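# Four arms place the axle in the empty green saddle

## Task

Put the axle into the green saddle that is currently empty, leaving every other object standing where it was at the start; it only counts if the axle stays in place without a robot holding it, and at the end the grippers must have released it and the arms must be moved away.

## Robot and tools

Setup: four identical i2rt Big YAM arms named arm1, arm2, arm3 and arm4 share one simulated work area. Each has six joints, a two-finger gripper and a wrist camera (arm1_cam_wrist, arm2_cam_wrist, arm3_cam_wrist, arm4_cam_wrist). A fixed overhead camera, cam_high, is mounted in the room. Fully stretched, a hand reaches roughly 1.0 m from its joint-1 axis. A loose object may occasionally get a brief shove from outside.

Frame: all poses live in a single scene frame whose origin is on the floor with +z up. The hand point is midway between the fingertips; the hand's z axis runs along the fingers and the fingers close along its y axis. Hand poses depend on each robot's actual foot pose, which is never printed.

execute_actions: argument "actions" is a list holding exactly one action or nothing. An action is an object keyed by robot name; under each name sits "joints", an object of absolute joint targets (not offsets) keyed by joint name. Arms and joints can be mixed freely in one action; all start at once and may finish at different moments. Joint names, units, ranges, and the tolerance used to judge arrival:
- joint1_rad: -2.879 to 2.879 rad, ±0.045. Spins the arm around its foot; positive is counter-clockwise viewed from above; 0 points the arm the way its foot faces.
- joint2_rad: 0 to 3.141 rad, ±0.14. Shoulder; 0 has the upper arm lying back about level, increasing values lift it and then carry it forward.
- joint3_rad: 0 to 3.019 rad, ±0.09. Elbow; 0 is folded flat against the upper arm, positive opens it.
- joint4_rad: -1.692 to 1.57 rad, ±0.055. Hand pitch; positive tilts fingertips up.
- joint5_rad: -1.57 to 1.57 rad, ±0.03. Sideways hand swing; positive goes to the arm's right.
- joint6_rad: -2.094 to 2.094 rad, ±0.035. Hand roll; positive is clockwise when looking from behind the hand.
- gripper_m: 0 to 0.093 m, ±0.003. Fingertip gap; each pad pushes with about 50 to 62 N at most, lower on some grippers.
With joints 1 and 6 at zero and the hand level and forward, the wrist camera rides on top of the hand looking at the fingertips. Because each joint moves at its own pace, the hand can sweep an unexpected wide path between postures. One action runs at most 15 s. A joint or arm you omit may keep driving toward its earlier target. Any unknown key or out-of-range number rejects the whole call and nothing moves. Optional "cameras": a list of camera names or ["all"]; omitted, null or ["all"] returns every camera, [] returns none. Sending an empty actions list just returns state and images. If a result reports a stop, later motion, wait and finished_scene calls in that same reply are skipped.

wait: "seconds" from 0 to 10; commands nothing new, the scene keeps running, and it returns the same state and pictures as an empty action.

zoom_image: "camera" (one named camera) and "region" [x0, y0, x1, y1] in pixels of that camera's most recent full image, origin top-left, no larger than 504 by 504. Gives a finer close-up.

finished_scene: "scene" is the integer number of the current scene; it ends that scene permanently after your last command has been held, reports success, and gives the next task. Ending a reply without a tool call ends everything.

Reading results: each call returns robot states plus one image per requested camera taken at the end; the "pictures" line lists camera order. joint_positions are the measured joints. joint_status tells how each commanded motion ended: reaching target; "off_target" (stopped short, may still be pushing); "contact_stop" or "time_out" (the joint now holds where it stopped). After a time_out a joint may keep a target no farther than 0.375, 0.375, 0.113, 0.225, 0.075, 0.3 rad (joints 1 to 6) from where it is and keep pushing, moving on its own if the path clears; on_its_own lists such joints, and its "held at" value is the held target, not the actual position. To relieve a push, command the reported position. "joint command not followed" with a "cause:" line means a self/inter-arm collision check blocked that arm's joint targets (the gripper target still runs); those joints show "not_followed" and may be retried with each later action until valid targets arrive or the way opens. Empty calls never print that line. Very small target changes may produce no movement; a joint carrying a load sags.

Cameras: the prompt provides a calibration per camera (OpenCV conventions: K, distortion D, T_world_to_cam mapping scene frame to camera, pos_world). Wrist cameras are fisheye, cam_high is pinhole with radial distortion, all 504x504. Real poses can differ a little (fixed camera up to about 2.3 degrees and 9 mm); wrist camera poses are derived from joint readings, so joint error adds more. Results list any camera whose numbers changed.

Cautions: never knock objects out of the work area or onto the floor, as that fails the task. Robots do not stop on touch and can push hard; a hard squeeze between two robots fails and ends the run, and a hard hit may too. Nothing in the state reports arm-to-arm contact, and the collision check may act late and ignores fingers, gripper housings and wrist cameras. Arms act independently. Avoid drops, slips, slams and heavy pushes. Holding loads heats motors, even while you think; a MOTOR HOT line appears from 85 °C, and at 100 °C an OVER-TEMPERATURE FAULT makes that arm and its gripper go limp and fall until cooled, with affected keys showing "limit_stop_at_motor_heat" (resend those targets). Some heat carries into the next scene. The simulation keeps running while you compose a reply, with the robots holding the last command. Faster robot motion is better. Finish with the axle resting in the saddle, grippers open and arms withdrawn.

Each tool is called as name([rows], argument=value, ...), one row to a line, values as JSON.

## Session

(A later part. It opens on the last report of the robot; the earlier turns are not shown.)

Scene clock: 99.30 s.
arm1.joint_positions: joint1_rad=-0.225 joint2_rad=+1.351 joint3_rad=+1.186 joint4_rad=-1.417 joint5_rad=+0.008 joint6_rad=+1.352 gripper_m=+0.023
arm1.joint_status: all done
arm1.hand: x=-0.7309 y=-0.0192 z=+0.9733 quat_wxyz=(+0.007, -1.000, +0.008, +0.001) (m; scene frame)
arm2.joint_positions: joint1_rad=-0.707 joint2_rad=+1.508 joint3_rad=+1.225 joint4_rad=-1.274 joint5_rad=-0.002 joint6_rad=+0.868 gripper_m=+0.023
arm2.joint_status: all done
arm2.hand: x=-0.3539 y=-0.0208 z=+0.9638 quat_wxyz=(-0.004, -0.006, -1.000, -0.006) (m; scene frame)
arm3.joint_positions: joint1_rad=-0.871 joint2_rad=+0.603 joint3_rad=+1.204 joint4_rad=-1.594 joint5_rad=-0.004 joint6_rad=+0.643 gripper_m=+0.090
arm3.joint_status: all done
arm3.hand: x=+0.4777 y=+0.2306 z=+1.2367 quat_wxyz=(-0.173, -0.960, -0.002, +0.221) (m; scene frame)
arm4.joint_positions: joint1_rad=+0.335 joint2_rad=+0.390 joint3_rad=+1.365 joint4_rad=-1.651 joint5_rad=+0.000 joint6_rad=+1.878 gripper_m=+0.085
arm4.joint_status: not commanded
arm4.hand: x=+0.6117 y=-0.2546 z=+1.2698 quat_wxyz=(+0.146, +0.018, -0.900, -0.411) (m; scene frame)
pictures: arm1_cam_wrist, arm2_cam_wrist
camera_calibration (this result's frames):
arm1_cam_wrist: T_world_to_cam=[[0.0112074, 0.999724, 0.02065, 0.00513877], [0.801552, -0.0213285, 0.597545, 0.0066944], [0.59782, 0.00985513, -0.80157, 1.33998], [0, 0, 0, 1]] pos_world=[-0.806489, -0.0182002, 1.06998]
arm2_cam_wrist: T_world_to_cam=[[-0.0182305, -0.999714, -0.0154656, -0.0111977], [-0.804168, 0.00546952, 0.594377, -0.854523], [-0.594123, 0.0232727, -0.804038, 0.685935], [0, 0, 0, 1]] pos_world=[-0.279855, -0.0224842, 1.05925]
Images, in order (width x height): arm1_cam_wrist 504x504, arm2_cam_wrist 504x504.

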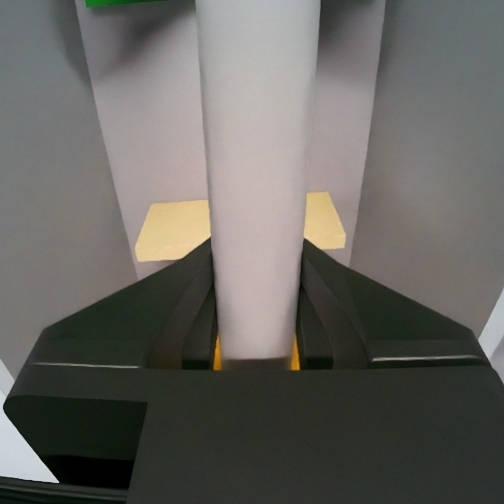

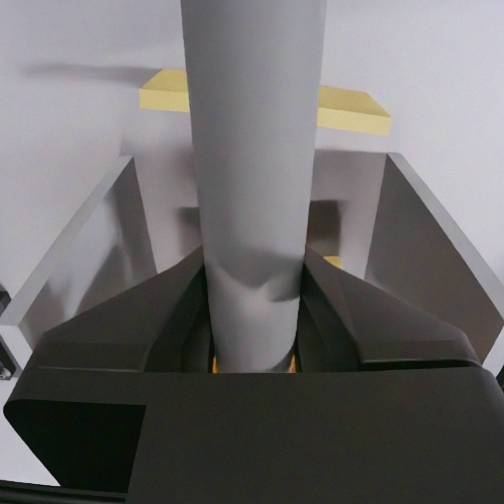

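execute_actions([
  {"arm1":{"joints":{"joint1_rad":-0.511,"joint2_rad":1.478,"joint3_rad":1.42,"joint4_rad":-1.41,"joint6_rad":1.045}},"arm2":{"joints":{"joint1_rad":-0.435,"joint2_rad":1.303,"joint3_rad":1.055,"joint4_rad":-1.277,"joint6_rad":1.13}}},
], cameras=[])

execute_actions([
  {"arm1":{"joints":{"joint1_rad":-0.731,"joint2_rad":1.675,"joint3_rad":1.665,"joint4_rad":-1.46,"joint6_rad":0.825}},"arm2":{"joints":{"joint1_rad":-0.068,"joint2_rad":1.21,"joint3_rad":0.978,"joint4_rad":-1.29,"joint6_rad":1.495}}},
], cameras=["arm1_cam_wrist","arm2_cam_wrist"])

execute_actions([
  {"arm1":{"joints":{"joint1_rad":-0.889,"joint2_rad":1.938,"joint3_rad":2.052,"joint4_rad":-1.58,"joint6_rad":0.668}},"arm2":{"joints":{"joint1_rad":0.324,"joint2_rad":1.268,"joint3_rad":1.068,"joint4_rad":-1.282,"joint6_rad":1.885}}},
], cameras=["arm1_cam_wrist","arm2_cam_wrist"])

Scene clock: 100.93 s.
arm1.joint_positions: joint1_rad=-0.516 joint2_rad=+1.504 joint3_rad=+1.341 joint4_rad=-1.409 joint5_rad=+0.004 joint6_rad=+1.040 gripper_m=+0.023
arm1.joint_status: all done
arm1.hand: x=-0.8629 y=-0.0315 z=+0.9718 quat_wxyz=(+0.002, -1.000, -0.003, +0.000) (m; scene frame)
arm2.joint_positions: joint1_rad=-0.427 joint2_rad=+1.324 joint3_rad=+1.031 joint4_rad=-1.273 joint5_rad=+0.005 joint6_rad=+1.126 gripper_m=+0.023
arm2.joint_status: all done
arm2.hand: x=-0.4861 y=-0.0220 z=+0.9620 quat_wxyz=(-0.003, +0.005, -1.000, -0.001) (m; scene frame)
arm3.joint_positions: joint1_rad=-0.871 joint2_rad=+0.603 joint3_rad=+1.204 joint4_rad=-1.594 joint5_rad=-0.004 joint6_rad=+0.643 gripper_m=+0.090
arm3.joint_status: not commanded
arm3.hand: x=+0.4777 y=+0.2306 z=+1.2367 quat_wxyz=(-0.173, -0.960, -0.002, +0.221) (m; scene frame)
arm4.joint_positions: joint1_rad=+0.335 joint2_rad=+0.390 joint3_rad=+1.365 joint4_rad=-1.651 joint5_rad=+0.000 joint6_rad=+1.878 gripper_m=+0.085
arm4.joint_status: not commanded
arm4.hand: x=+0.6117 y=-0.2546 z=+1.2698 quat_wxyz=(+0.146, +0.018, -0.900, -0.411) (m; scene frame)
pictures: none
No camera images: the call's "cameras" was empty. Leave "cameras" out to get every camera's image.

Scene clock: 102.00 s.
arm1.joint_positions: joint1_rad=-0.732 joint2_rad=+1.698 joint3_rad=+1.582 joint4_rad=-1.456 joint5_rad=-0.002 joint6_rad=+0.829 gripper_m=+0.023
arm1.joint_status: all done
arm1.hand: x=-0.9898 y=-0.0312 z=+0.9738 quat_wxyz=(+0.001, -1.000, +0.000, -0.003) (m; scene frame)
arm2.joint_positions: joint1_rad=-0.072 joint2_rad=+1.235 joint3_rad=+0.950 joint4_rad=-1.288 joint5_rad=-0.003 joint6_rad=+1.489 gripper_m=+0.023
arm2.joint_status: all done
arm2.hand: x=-0.6137 y=-0.0237 z=+0.9610 quat_wxyz=(+0.002, +0.001, -1.000, +0.001) (m; scene frame)
arm3.joint_positions: joint1_rad=-0.871 joint2_rad=+0.603 joint3_rad=+1.204 joint4_rad=-1.594 joint5_rad=-0.004 joint6_rad=+0.643 gripper_m=+0.090
arm3.joint_status: not commanded
arm3.hand: x=+0.4777 y=+0.2306 z=+1.2367 quat_wxyz=(-0.173, -0.960, -0.002, +0.221) (m; scene frame)
arm4.joint_positions: joint1_rad=+0.335 joint2_rad=+0.390 joint3_rad=+1.365 joint4_rad=-1.651 joint5_rad=+0.000 joint6_rad=+1.878 gripper_m=+0.085
arm4.joint_status: not commanded
arm4.hand: x=+0.6117 y=-0.2546 z=+1.2698 quat_wxyz=(+0.146, +0.018, -0.900, -0.411) (m; scene frame)
pictures: arm1_cam_wrist, arm2_cam_wrist
camera_calibration (this result's frames):
arm1_cam_wrist: T_world_to_cam=[[-0.00479751, 0.999963, 0.00712209, 0.0173344], [0.79731, -0.000473595, 0.60357, 0.20429], [0.603551, 0.00857415, -0.797278, 1.49668], [0, 0, 0, 1]] pos_world=[-1.06612, -0.0300698, 1.06984]
arm2_cam_wrist: T_world_to_cam=[[-0.00421312, -0.99999, -0.00174733, -0.023464], [-0.797787, 0.00230767, 0.602936, -1.06613], [-0.602925, 0.00393424, -0.797788, 0.517521], [0, 0, 0, 1]] pos_world=[-0.538613, -0.0230396, 1.05564]
Images, in order (width x height): arm1_cam_wrist 504x504, arm2_cam_wrist 504x504.

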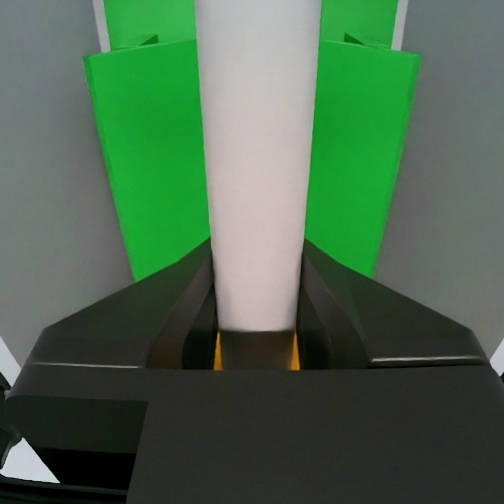

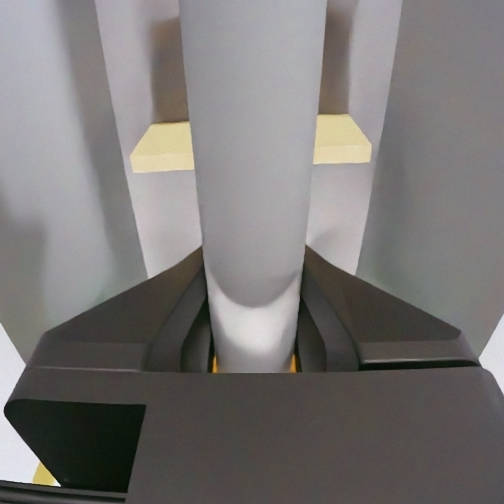

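Scene clock: 103.17 s.
arm1.joint_positions: joint1_rad=-0.889 joint2_rad=+1.972 joint3_rad=+1.967 joint4_rad=-1.578 joint5_rad=-0.001 joint6_rad=+0.669 gripper_m=+0.023
arm1.joint_status: all done
arm1.hand: x=-1.1191 y=-0.0310 z=+0.9706 quat_wxyz=(+0.004, -1.000, -0.002, -0.007) (m; scene frame)
arm2.joint_positions: joint1_rad=+0.315 joint2_rad=+1.293 joint3_rad=+0.989 joint4_rad=-1.279 joint5_rad=-0.010 joint6_rad=+1.872 gripper_m=+0.023
arm2.joint_status: all done
arm2.hand: x=-0.7450 y=-0.0216 z=+0.9569 quat_wxyz=(+0.003, +0.002, -1.000, +0.008) (m; scene frame)
arm3.joint_positions: joint1_rad=-0.871 joint2_rad=+0.603 joint3_rad=+1.204 joint4_rad=-1.594 joint5_rad=-0.004 joint6_rad=+0.643 gripper_m=+0.090
arm3.joint_status: not commanded
arm3.hand: x=+0.4777 y=+0.2306 z=+1.2367 quat_wxyz=(-0.173, -0.960, -0.002, +0.221) (m; scene frame)
arm4.joint_positions: joint1_rad=+0.335 joint2_rad=+0.390 joint3_rad=+1.365 joint4_rad=-1.651 joint5_rad=+0.000 joint6_rad=+1.878 gripper_m=+0.085
arm4.joint_status: not commanded
arm4.hand: x=+0.6117 y=-0.2546 z=+1.2698 quat_wxyz=(+0.146, +0.018, -0.900, -0.411) (m; scene frame)
pictures: arm1_cam_wrist, arm2_cam_wrist
camera_calibration (this result's frames):
arm1_cam_wrist: T_world_to_cam=[[-0.00908881, 0.999853, 0.0145275, 0.00459516], [0.792622, -0.00165385, 0.609711, 0.298055], [0.609646, 0.0170564, -0.792491, 1.57463], [0, 0, 0, 1]] pos_world=[-1.19617, -0.0309591, 1.06608]
arm2_cam_wrist: T_world_to_cam=[[-0.00118422, -0.999937, 0.0111627, -0.0320409], [-0.796291, 0.00769539, 0.604864, -1.16896], [-0.604912, -0.00817248, -0.79625, 0.431854], [0, 0, 0, 1]] pos_world=[-0.66964, -0.0195139, 1.05129]
Images, in order (width x height): arm1_cam_wrist 504x504, arm2_cam_wrist 504x504.

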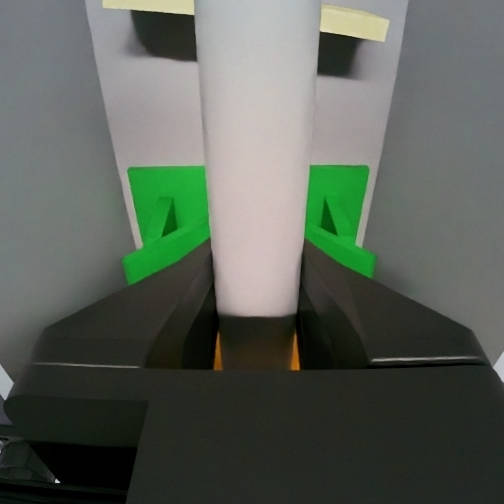

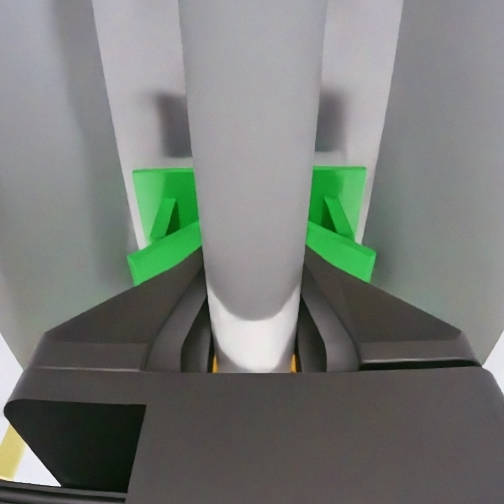

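execute_actions([
  {"arm1":{"joints":{"joint2_rad":1.95,"joint3_rad":1.845,"joint4_rad":-1.403}},"arm2":{"joints":{"joint2_rad":1.328,"joint3_rad":0.893,"joint4_rad":-1.097}}},
], cameras=[])

execute_actions([
  {"arm1":{"joints":{"joint2_rad":1.97,"joint3_rad":1.79,"joint4_rad":-1.333}},"arm2":{"joints":{"joint2_rad":1.372,"joint3_rad":0.846,"joint4_rad":-1.005}}},
], cameras=["arm1_cam_wrist","arm2_cam_wrist"])

Scene clock: 104.93 s.
arm1.joint_positions: joint1_rad=-0.889 joint2_rad=+1.989 joint3_rad=+1.815 joint4_rad=-1.412 joint5_rad=-0.005 joint6_rad=+0.680 gripper_m=+0.023
arm1.joint_status: all done
arm1.hand: x=-1.1176 y=-0.0307 z=+0.9028 quat_wxyz=(+0.004, -1.000, +0.004, -0.009) (m; scene frame)
arm2.joint_positions: joint1_rad=+0.318 joint2_rad=+1.351 joint3_rad=+0.865 joint4_rad=-1.104 joint5_rad=+0.007 joint6_rad=+1.893 gripper_m=+0.023
arm2.joint_status: all done
arm2.hand: x=-0.7416 y=-0.0269 z=+0.8944 quat_wxyz=(-0.006, -0.006, -1.000, +0.008) (m; scene frame)
arm3.joint_positions: joint1_rad=-0.871 joint2_rad=+0.603 joint3_rad=+1.204 joint4_rad=-1.594 joint5_rad=-0.004 joint6_rad=+0.643 gripper_m=+0.090
arm3.joint_status: not commanded
arm3.hand: x=+0.4777 y=+0.2306 z=+1.2367 quat_wxyz=(-0.173, -0.960, -0.002, +0.221) (m; scene frame)
arm4.joint_positions: joint1_rad=+0.335 joint2_rad=+0.390 joint3_rad=+1.365 joint4_rad=-1.651 joint5_rad=+0.000 joint6_rad=+1.878 gripper_m=+0.085
arm4.joint_status: not commanded
arm4.hand: x=+0.6117 y=-0.2546 z=+1.2698 quat_wxyz=(+0.146, +0.018, -0.900, -0.411) (m; scene frame)
pictures: none
No camera images: the call's "cameras" was empty. Leave "cameras" out to get every camera's image.

Scene clock: 105.63 s.
arm1.joint_positions: joint1_rad=-0.888 joint2_rad=+1.991 joint3_rad=+1.771 joint4_rad=-1.341 joint5_rad=-0.004 joint6_rad=+0.681 gripper_m=+0.023
arm1.joint_status: all done
arm1.hand: x=-1.1200 y=-0.0329 z=+0.8852 quat_wxyz=(-0.003, -1.000, +0.004, +0.001) (m; scene frame)
arm2.joint_positions: joint1_rad=+0.318 joint2_rad=+1.387 joint3_rad=+0.823 joint4_rad=-1.022 joint5_rad=-0.001 joint6_rad=+1.890 gripper_m=+0.023
arm2.joint_status: all done
arm2.hand: x=-0.7428 y=-0.0272 z=+0.8691 quat_wxyz=(-0.002, -0.005, -1.000, +0.007) (m; scene frame)
arm3.joint_positions: joint1_rad=-0.871 joint2_rad=+0.603 joint3_rad=+1.204 joint4_rad=-1.594 joint5_rad=-0.004 joint6_rad=+0.643 gripper_m=+0.090
arm3.joint_status: not commanded
arm3.hand: x=+0.4777 y=+0.2306 z=+1.2367 quat_wxyz=(-0.173, -0.960, -0.002, +0.221) (m; scene frame)
arm4.joint_positions: joint1_rad=+0.335 joint2_rad=+0.390 joint3_rad=+1.365 joint4_rad=-1.651 joint5_rad=+0.000 joint6_rad=+1.878 gripper_m=+0.085
arm4.joint_status: not commanded
arm4.hand: x=+0.6117 y=-0.2546 z=+1.2698 quat_wxyz=(+0.146, +0.018, -0.900, -0.411) (m; scene frame)
pictures: arm1_cam_wrist, arm2_cam_wrist
camera_calibration (this result's frames):
arm1_cam_wrist: T_world_to_cam=[[0.00247493, 0.999997, -0.000756312, 0.0341854], [0.801694, -0.00153207, 0.597733, 0.371592], [0.59773, -0.00208568, -0.801695, 1.50163], [0, 0, 0, 1]] pos_world=[-1.19556, -0.0304841, 0.981761]
arm2_cam_wrist: T_world_to_cam=[[-0.0156514, -0.999826, 0.0101501, -0.0465382], [-0.801853, 0.0186153, 0.597231, -1.11134], [-0.597316, 0.00120861, -0.802005, 0.374141], [0, 0, 0, 1]] pos_world=[-0.668383, -0.0262943, 0.964265]
Images, in order (width x height): arm1_cam_wrist 504x504, arm2_cam_wrist 504x504.

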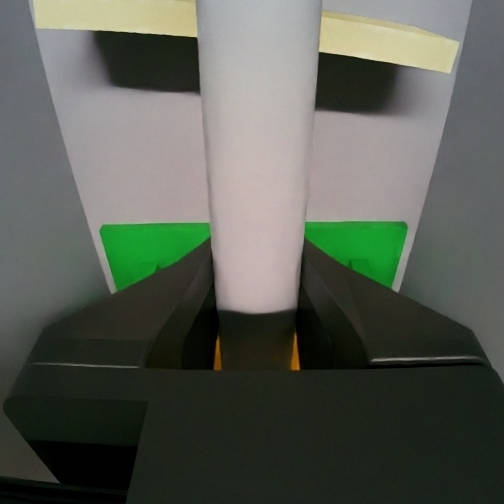

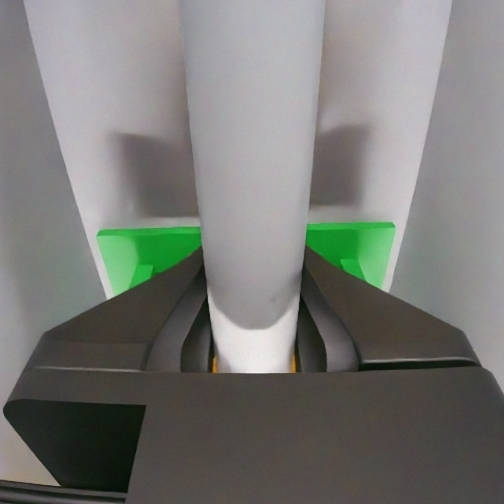

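Nearly seated; lower a touch more.

execute_actions([
  {"arm1":{"joints":{"joint2_rad":1.99,"joint3_rad":1.765,"joint4_rad":-1.315}},"arm2":{"joints":{"joint2_rad":1.395,"joint3_rad":0.825,"joint4_rad":-0.975}}},
], cameras=[])

execute_actions([
  {"arm1":{"joints":{"gripper_m":0.085}},"arm2":{"joints":{"gripper_m":0.085}}},
], cameras=["arm1_cam_wrist","arm2_cam_wrist"])

Scene clock: 106.33 s.
arm1.joint_positions: joint1_rad=-0.887 joint2_rad=+1.991 joint3_rad=+1.767 joint4_rad=-1.335 joint5_rad=-0.003 joint6_rad=+0.680 gripper_m=+0.023
arm1.joint_status: all done
arm1.hand: x=-1.1197 y=-0.0335 z=+0.8835 quat_wxyz=(-0.004, -1.000, +0.003, +0.002) (m; scene frame)
arm2.joint_positions: joint1_rad=+0.318 joint2_rad=+1.388 joint3_rad=+0.813 joint4_rad=-1.003 joint5_rad=+0.000 joint6_rad=+1.887 gripper_m=+0.023
arm2.joint_status: all done
arm2.hand: x=-0.7428 y=-0.0272 z=+0.8656 quat_wxyz=(-0.001, -0.003, -1.000, +0.004) (m; scene frame)
arm3.joint_positions: joint1_rad=-0.871 joint2_rad=+0.603 joint3_rad=+1.204 joint4_rad=-1.594 joint5_rad=-0.004 joint6_rad=+0.643 gripper_m=+0.090
arm3.joint_status: not commanded
arm3.hand: x=+0.4777 y=+0.2306 z=+1.2367 quat_wxyz=(-0.173, -0.960, -0.002, +0.221) (m; scene frame)
arm4.joint_positions: joint1_rad=+0.335 joint2_rad=+0.390 joint3_rad=+1.365 joint4_rad=-1.651 joint5_rad=+0.000 joint6_rad=+1.878 gripper_m=+0.085
arm4.joint_status: not commanded
arm4.hand: x=+0.6117 y=-0.2546 z=+1.2698 quat_wxyz=(+0.146, +0.018, -0.900, -0.411) (m; scene frame)
pictures: none
No camera images: the call's "cameras" was empty. Leave "cameras" out to get every camera's image.

Scene clock: 107.03 s.
arm1.joint_positions: joint1_rad=-0.887 joint2_rad=+1.991 joint3_rad=+1.765 joint4_rad=-1.330 joint5_rad=-0.002 joint6_rad=+0.680 gripper_m=+0.085
arm1.joint_status: all done
arm1.hand: x=-1.1202 y=-0.0337 z=+0.8828 quat_wxyz=(-0.004, -1.000, +0.003, +0.003) (m; scene frame)
arm2.joint_positions: joint1_rad=+0.318 joint2_rad=+1.388 joint3_rad=+0.813 joint4_rad=-0.986 joint5_rad=+0.000 joint6_rad=+1.887 gripper_m=+0.085
arm2.joint_status: all done
arm2.hand: x=-0.7440 y=-0.0233 z=+0.8656 quat_wxyz=(+0.002, -0.003, -1.000, -0.004) (m; scene frame)
arm3.joint_positions: joint1_rad=-0.871 joint2_rad=+0.603 joint3_rad=+1.204 joint4_rad=-1.594 joint5_rad=-0.004 joint6_rad=+0.643 gripper_m=+0.090
arm3.joint_status: not commanded
arm3.hand: x=+0.4777 y=+0.2306 z=+1.2367 quat_wxyz=(-0.173, -0.960, -0.002, +0.221) (m; scene frame)
arm4.joint_positions: joint1_rad=+0.335 joint2_rad=+0.390 joint3_rad=+1.365 joint4_rad=-1.651 joint5_rad=+0.000 joint6_rad=+1.878 gripper_m=+0.085
arm4.joint_status: not commanded
arm4.hand: x=+0.6117 y=-0.2546 z=+1.2698 quat_wxyz=(+0.146, +0.018, -0.900, -0.411) (m; scene frame)
pictures: arm1_cam_wrist, arm2_cam_wrist
camera_calibration (this result's frames):
arm1_cam_wrist: T_world_to_cam=[[0.000572298, 0.999996, -0.00266565, 0.0344954], [0.804572, 0.00112256, 0.593854, 0.379962], [0.593855, -0.00248457, -0.804568, 1.49803], [0, 0, 0, 1]] pos_world=[-1.19534, -0.0311998, 0.979715]
arm2_cam_wrist: T_world_to_cam=[[-0.0126264, -0.999834, -0.0131178, -0.0201454], [-0.797633, 0.00215973, 0.603139, -1.11261], [-0.603011, 0.0180787, -0.797528, 0.362826], [0, 0, 0, 1]] pos_world=[-0.66892, -0.0242985, 0.960157]
Images, in order (width x height): arm1_cam_wrist 504x504, arm2_cam_wrist 504x504.

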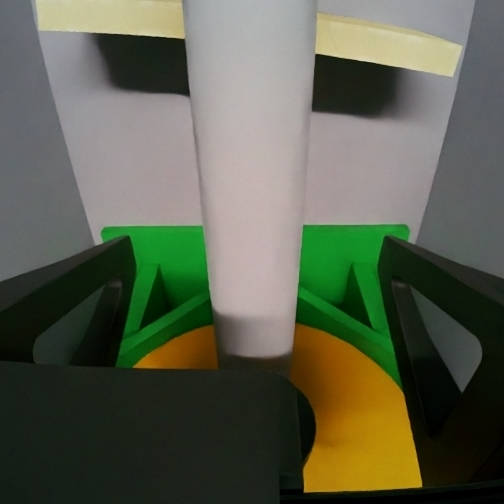

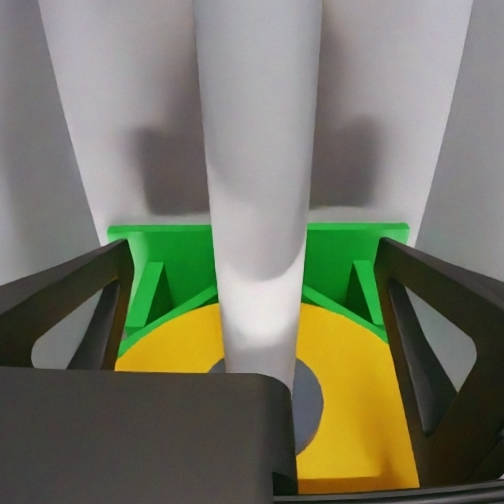

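Seated. Retreat.

execute_actions([
  {"arm1":{"joints":{"joint2_rad":1.965,"joint3_rad":1.89,"joint4_rad":-1.45}},"arm2":{"joints":{"joint2_rad":1.325,"joint3_rad":0.92,"joint4_rad":-1.13}}},
], cameras=[])

execute_actions([
  {"arm1":{"joints":{"joint2_rad":1.95,"joint3_rad":2.1,"joint4_rad":-1.65}},"arm2":{"joints":{"joint2_rad":1.24,"joint3_rad":1.14,"joint4_rad":-1.43}}},
], cameras=[])

execute_actions([
  {"arm1":{"joints":{"joint2_rad":1.2}},"arm2":{"joints":{"joint2_rad":0.55,"joint3_rad":1.3}}},
], cameras=["cam_high"])

Scene clock: 108.23 s.
arm1.joint_positions: joint1_rad=-0.887 joint2_rad=+1.978 joint3_rad=+1.849 joint4_rad=-1.437 joint5_rad=-0.002 joint6_rad=+0.680 gripper_m=+0.085
arm1.joint_status: all done
arm1.hand: x=-1.1202 y=-0.0337 z=+0.9219 quat_wxyz=(-0.001, -1.000, +0.003, -0.001) (m; scene frame)
arm2.joint_positions: joint1_rad=+0.318 joint2_rad=+1.323 joint3_rad=+0.884 joint4_rad=-1.120 joint5_rad=+0.000 joint6_rad=+1.887 gripper_m=+0.085
arm2.joint_status: all done
arm2.hand: x=-0.7442 y=-0.0226 z=+0.9099 quat_wxyz=(+0.002, -0.003, -1.000, -0.005) (m; scene frame)
arm3.joint_positions: joint1_rad=-0.871 joint2_rad=+0.603 joint3_rad=+1.204 joint4_rad=-1.594 joint5_rad=-0.004 joint6_rad=+0.643 gripper_m=+0.090
arm3.joint_status: not commanded
arm3.hand: x=+0.4777 y=+0.2306 z=+1.2367 quat_wxyz=(-0.173, -0.960, -0.002, +0.221) (m; scene frame)
arm4.joint_positions: joint1_rad=+0.335 joint2_rad=+0.390 joint3_rad=+1.365 joint4_rad=-1.651 joint5_rad=+0.000 joint6_rad=+1.878 gripper_m=+0.085
arm4.joint_status: not commanded
arm4.hand: x=+0.6117 y=-0.2546 z=+1.2698 quat_wxyz=(+0.146, +0.018, -0.900, -0.411) (m; scene frame)
pictures: none
No camera images: the call's "cameras" was empty. Leave "cameras" out to get every camera's image.

Scene clock: 109.50 s.
arm1.joint_positions: joint1_rad=-0.887 joint2_rad=+1.951 joint3_rad=+2.062 joint4_rad=-1.637 joint5_rad=-0.002 joint6_rad=+0.680 gripper_m=+0.085
arm1.joint_status: all done
arm1.hand: x=-1.1222 y=-0.0353 z=+1.0191 quat_wxyz=(-0.014, -1.000, +0.003, +0.015) (m; scene frame)
arm2.joint_positions: joint1_rad=+0.318 joint2_rad=+1.231 joint3_rad=+1.112 joint4_rad=-1.420 joint5_rad=+0.000 joint6_rad=+1.887 gripper_m=+0.085
arm2.joint_status: all done
arm2.hand: x=-0.7451 y=-0.0196 z=+1.0228 quat_wxyz=(+0.005, -0.003, -1.000, -0.015) (m; scene frame)
arm3.joint_positions: joint1_rad=-0.871 joint2_rad=+0.603 joint3_rad=+1.204 joint4_rad=-1.594 joint5_rad=-0.004 joint6_rad=+0.643 gripper_m=+0.090
arm3.joint_status: not commanded
arm3.hand: x=+0.4777 y=+0.2306 z=+1.2367 quat_wxyz=(-0.173, -0.960, -0.002, +0.221) (m; scene frame)
arm4.joint_positions: joint1_rad=+0.335 joint2_rad=+0.390 joint3_rad=+1.365 joint4_rad=-1.651 joint5_rad=+0.000 joint6_rad=+1.878 gripper_m=+0.085
arm4.joint_status: not commanded
arm4.hand: x=+0.6117 y=-0.2546 z=+1.2698 quat_wxyz=(+0.146, +0.018, -0.900, -0.411) (m; scene frame)
pictures: none
No camera images: the call's "cameras" was empty. Leave "cameras" out to get every camera's image.

Scene clock: 111.33 s.
arm1.joint_positions: joint1_rad=-0.887 joint2_rad=+1.210 joint3_rad=+2.089 joint4_rad=-1.637 joint5_rad=-0.002 joint6_rad=+0.680 gripper_m=+0.085
arm1.joint_status: all done
arm1.hand: x=-0.9343 y=+0.1150 z=+1.4003 quat_wxyz=(-0.247, -0.920, +0.002, +0.306) (m; scene frame)
arm2.joint_positions: joint1_rad=+0.318 joint2_rad=+0.542 joint3_rad=+1.282 joint4_rad=-1.422 joint5_rad=+0.000 joint6_rad=+1.887 gripper_m=+0.085
arm2.joint_status: all done
arm2.hand: x=-0.7020 y=-0.1538 z=+1.2903 quat_wxyz=(+0.133, -0.003, -0.903, -0.409) (m; scene frame)
arm3.joint_positions: joint1_rad=-0.871 joint2_rad=+0.603 joint3_rad=+1.204 joint4_rad=-1.594 joint5_rad=-0.004 joint6_rad=+0.643 gripper_m=+0.090
arm3.joint_status: not commanded
arm3.hand: x=+0.4777 y=+0.2306 z=+1.2367 quat_wxyz=(-0.173, -0.960, -0.002, +0.221) (m; scene frame)
arm4.joint_positions: joint1_rad=+0.335 joint2_rad=+0.390 joint3_rad=+1.365 joint4_rad=-1.651 joint5_rad=+0.000 joint6_rad=+1.878 gripper_m=+0.085
arm4.joint_status: not commanded
arm4.hand: x=+0.6117 y=-0.2546 z=+1.2698 quat_wxyz=(+0.146, +0.018, -0.900, -0.411) (m; scene frame)
pictures: cam_high
Images, in order (width x height): cam_high 504x504.

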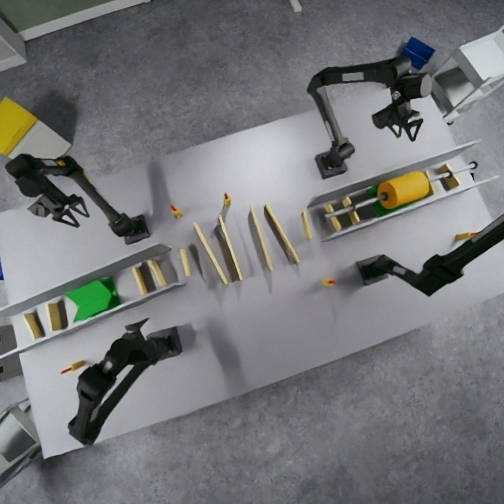

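finished_scene(scene=1)

The scene is finished: the task was done.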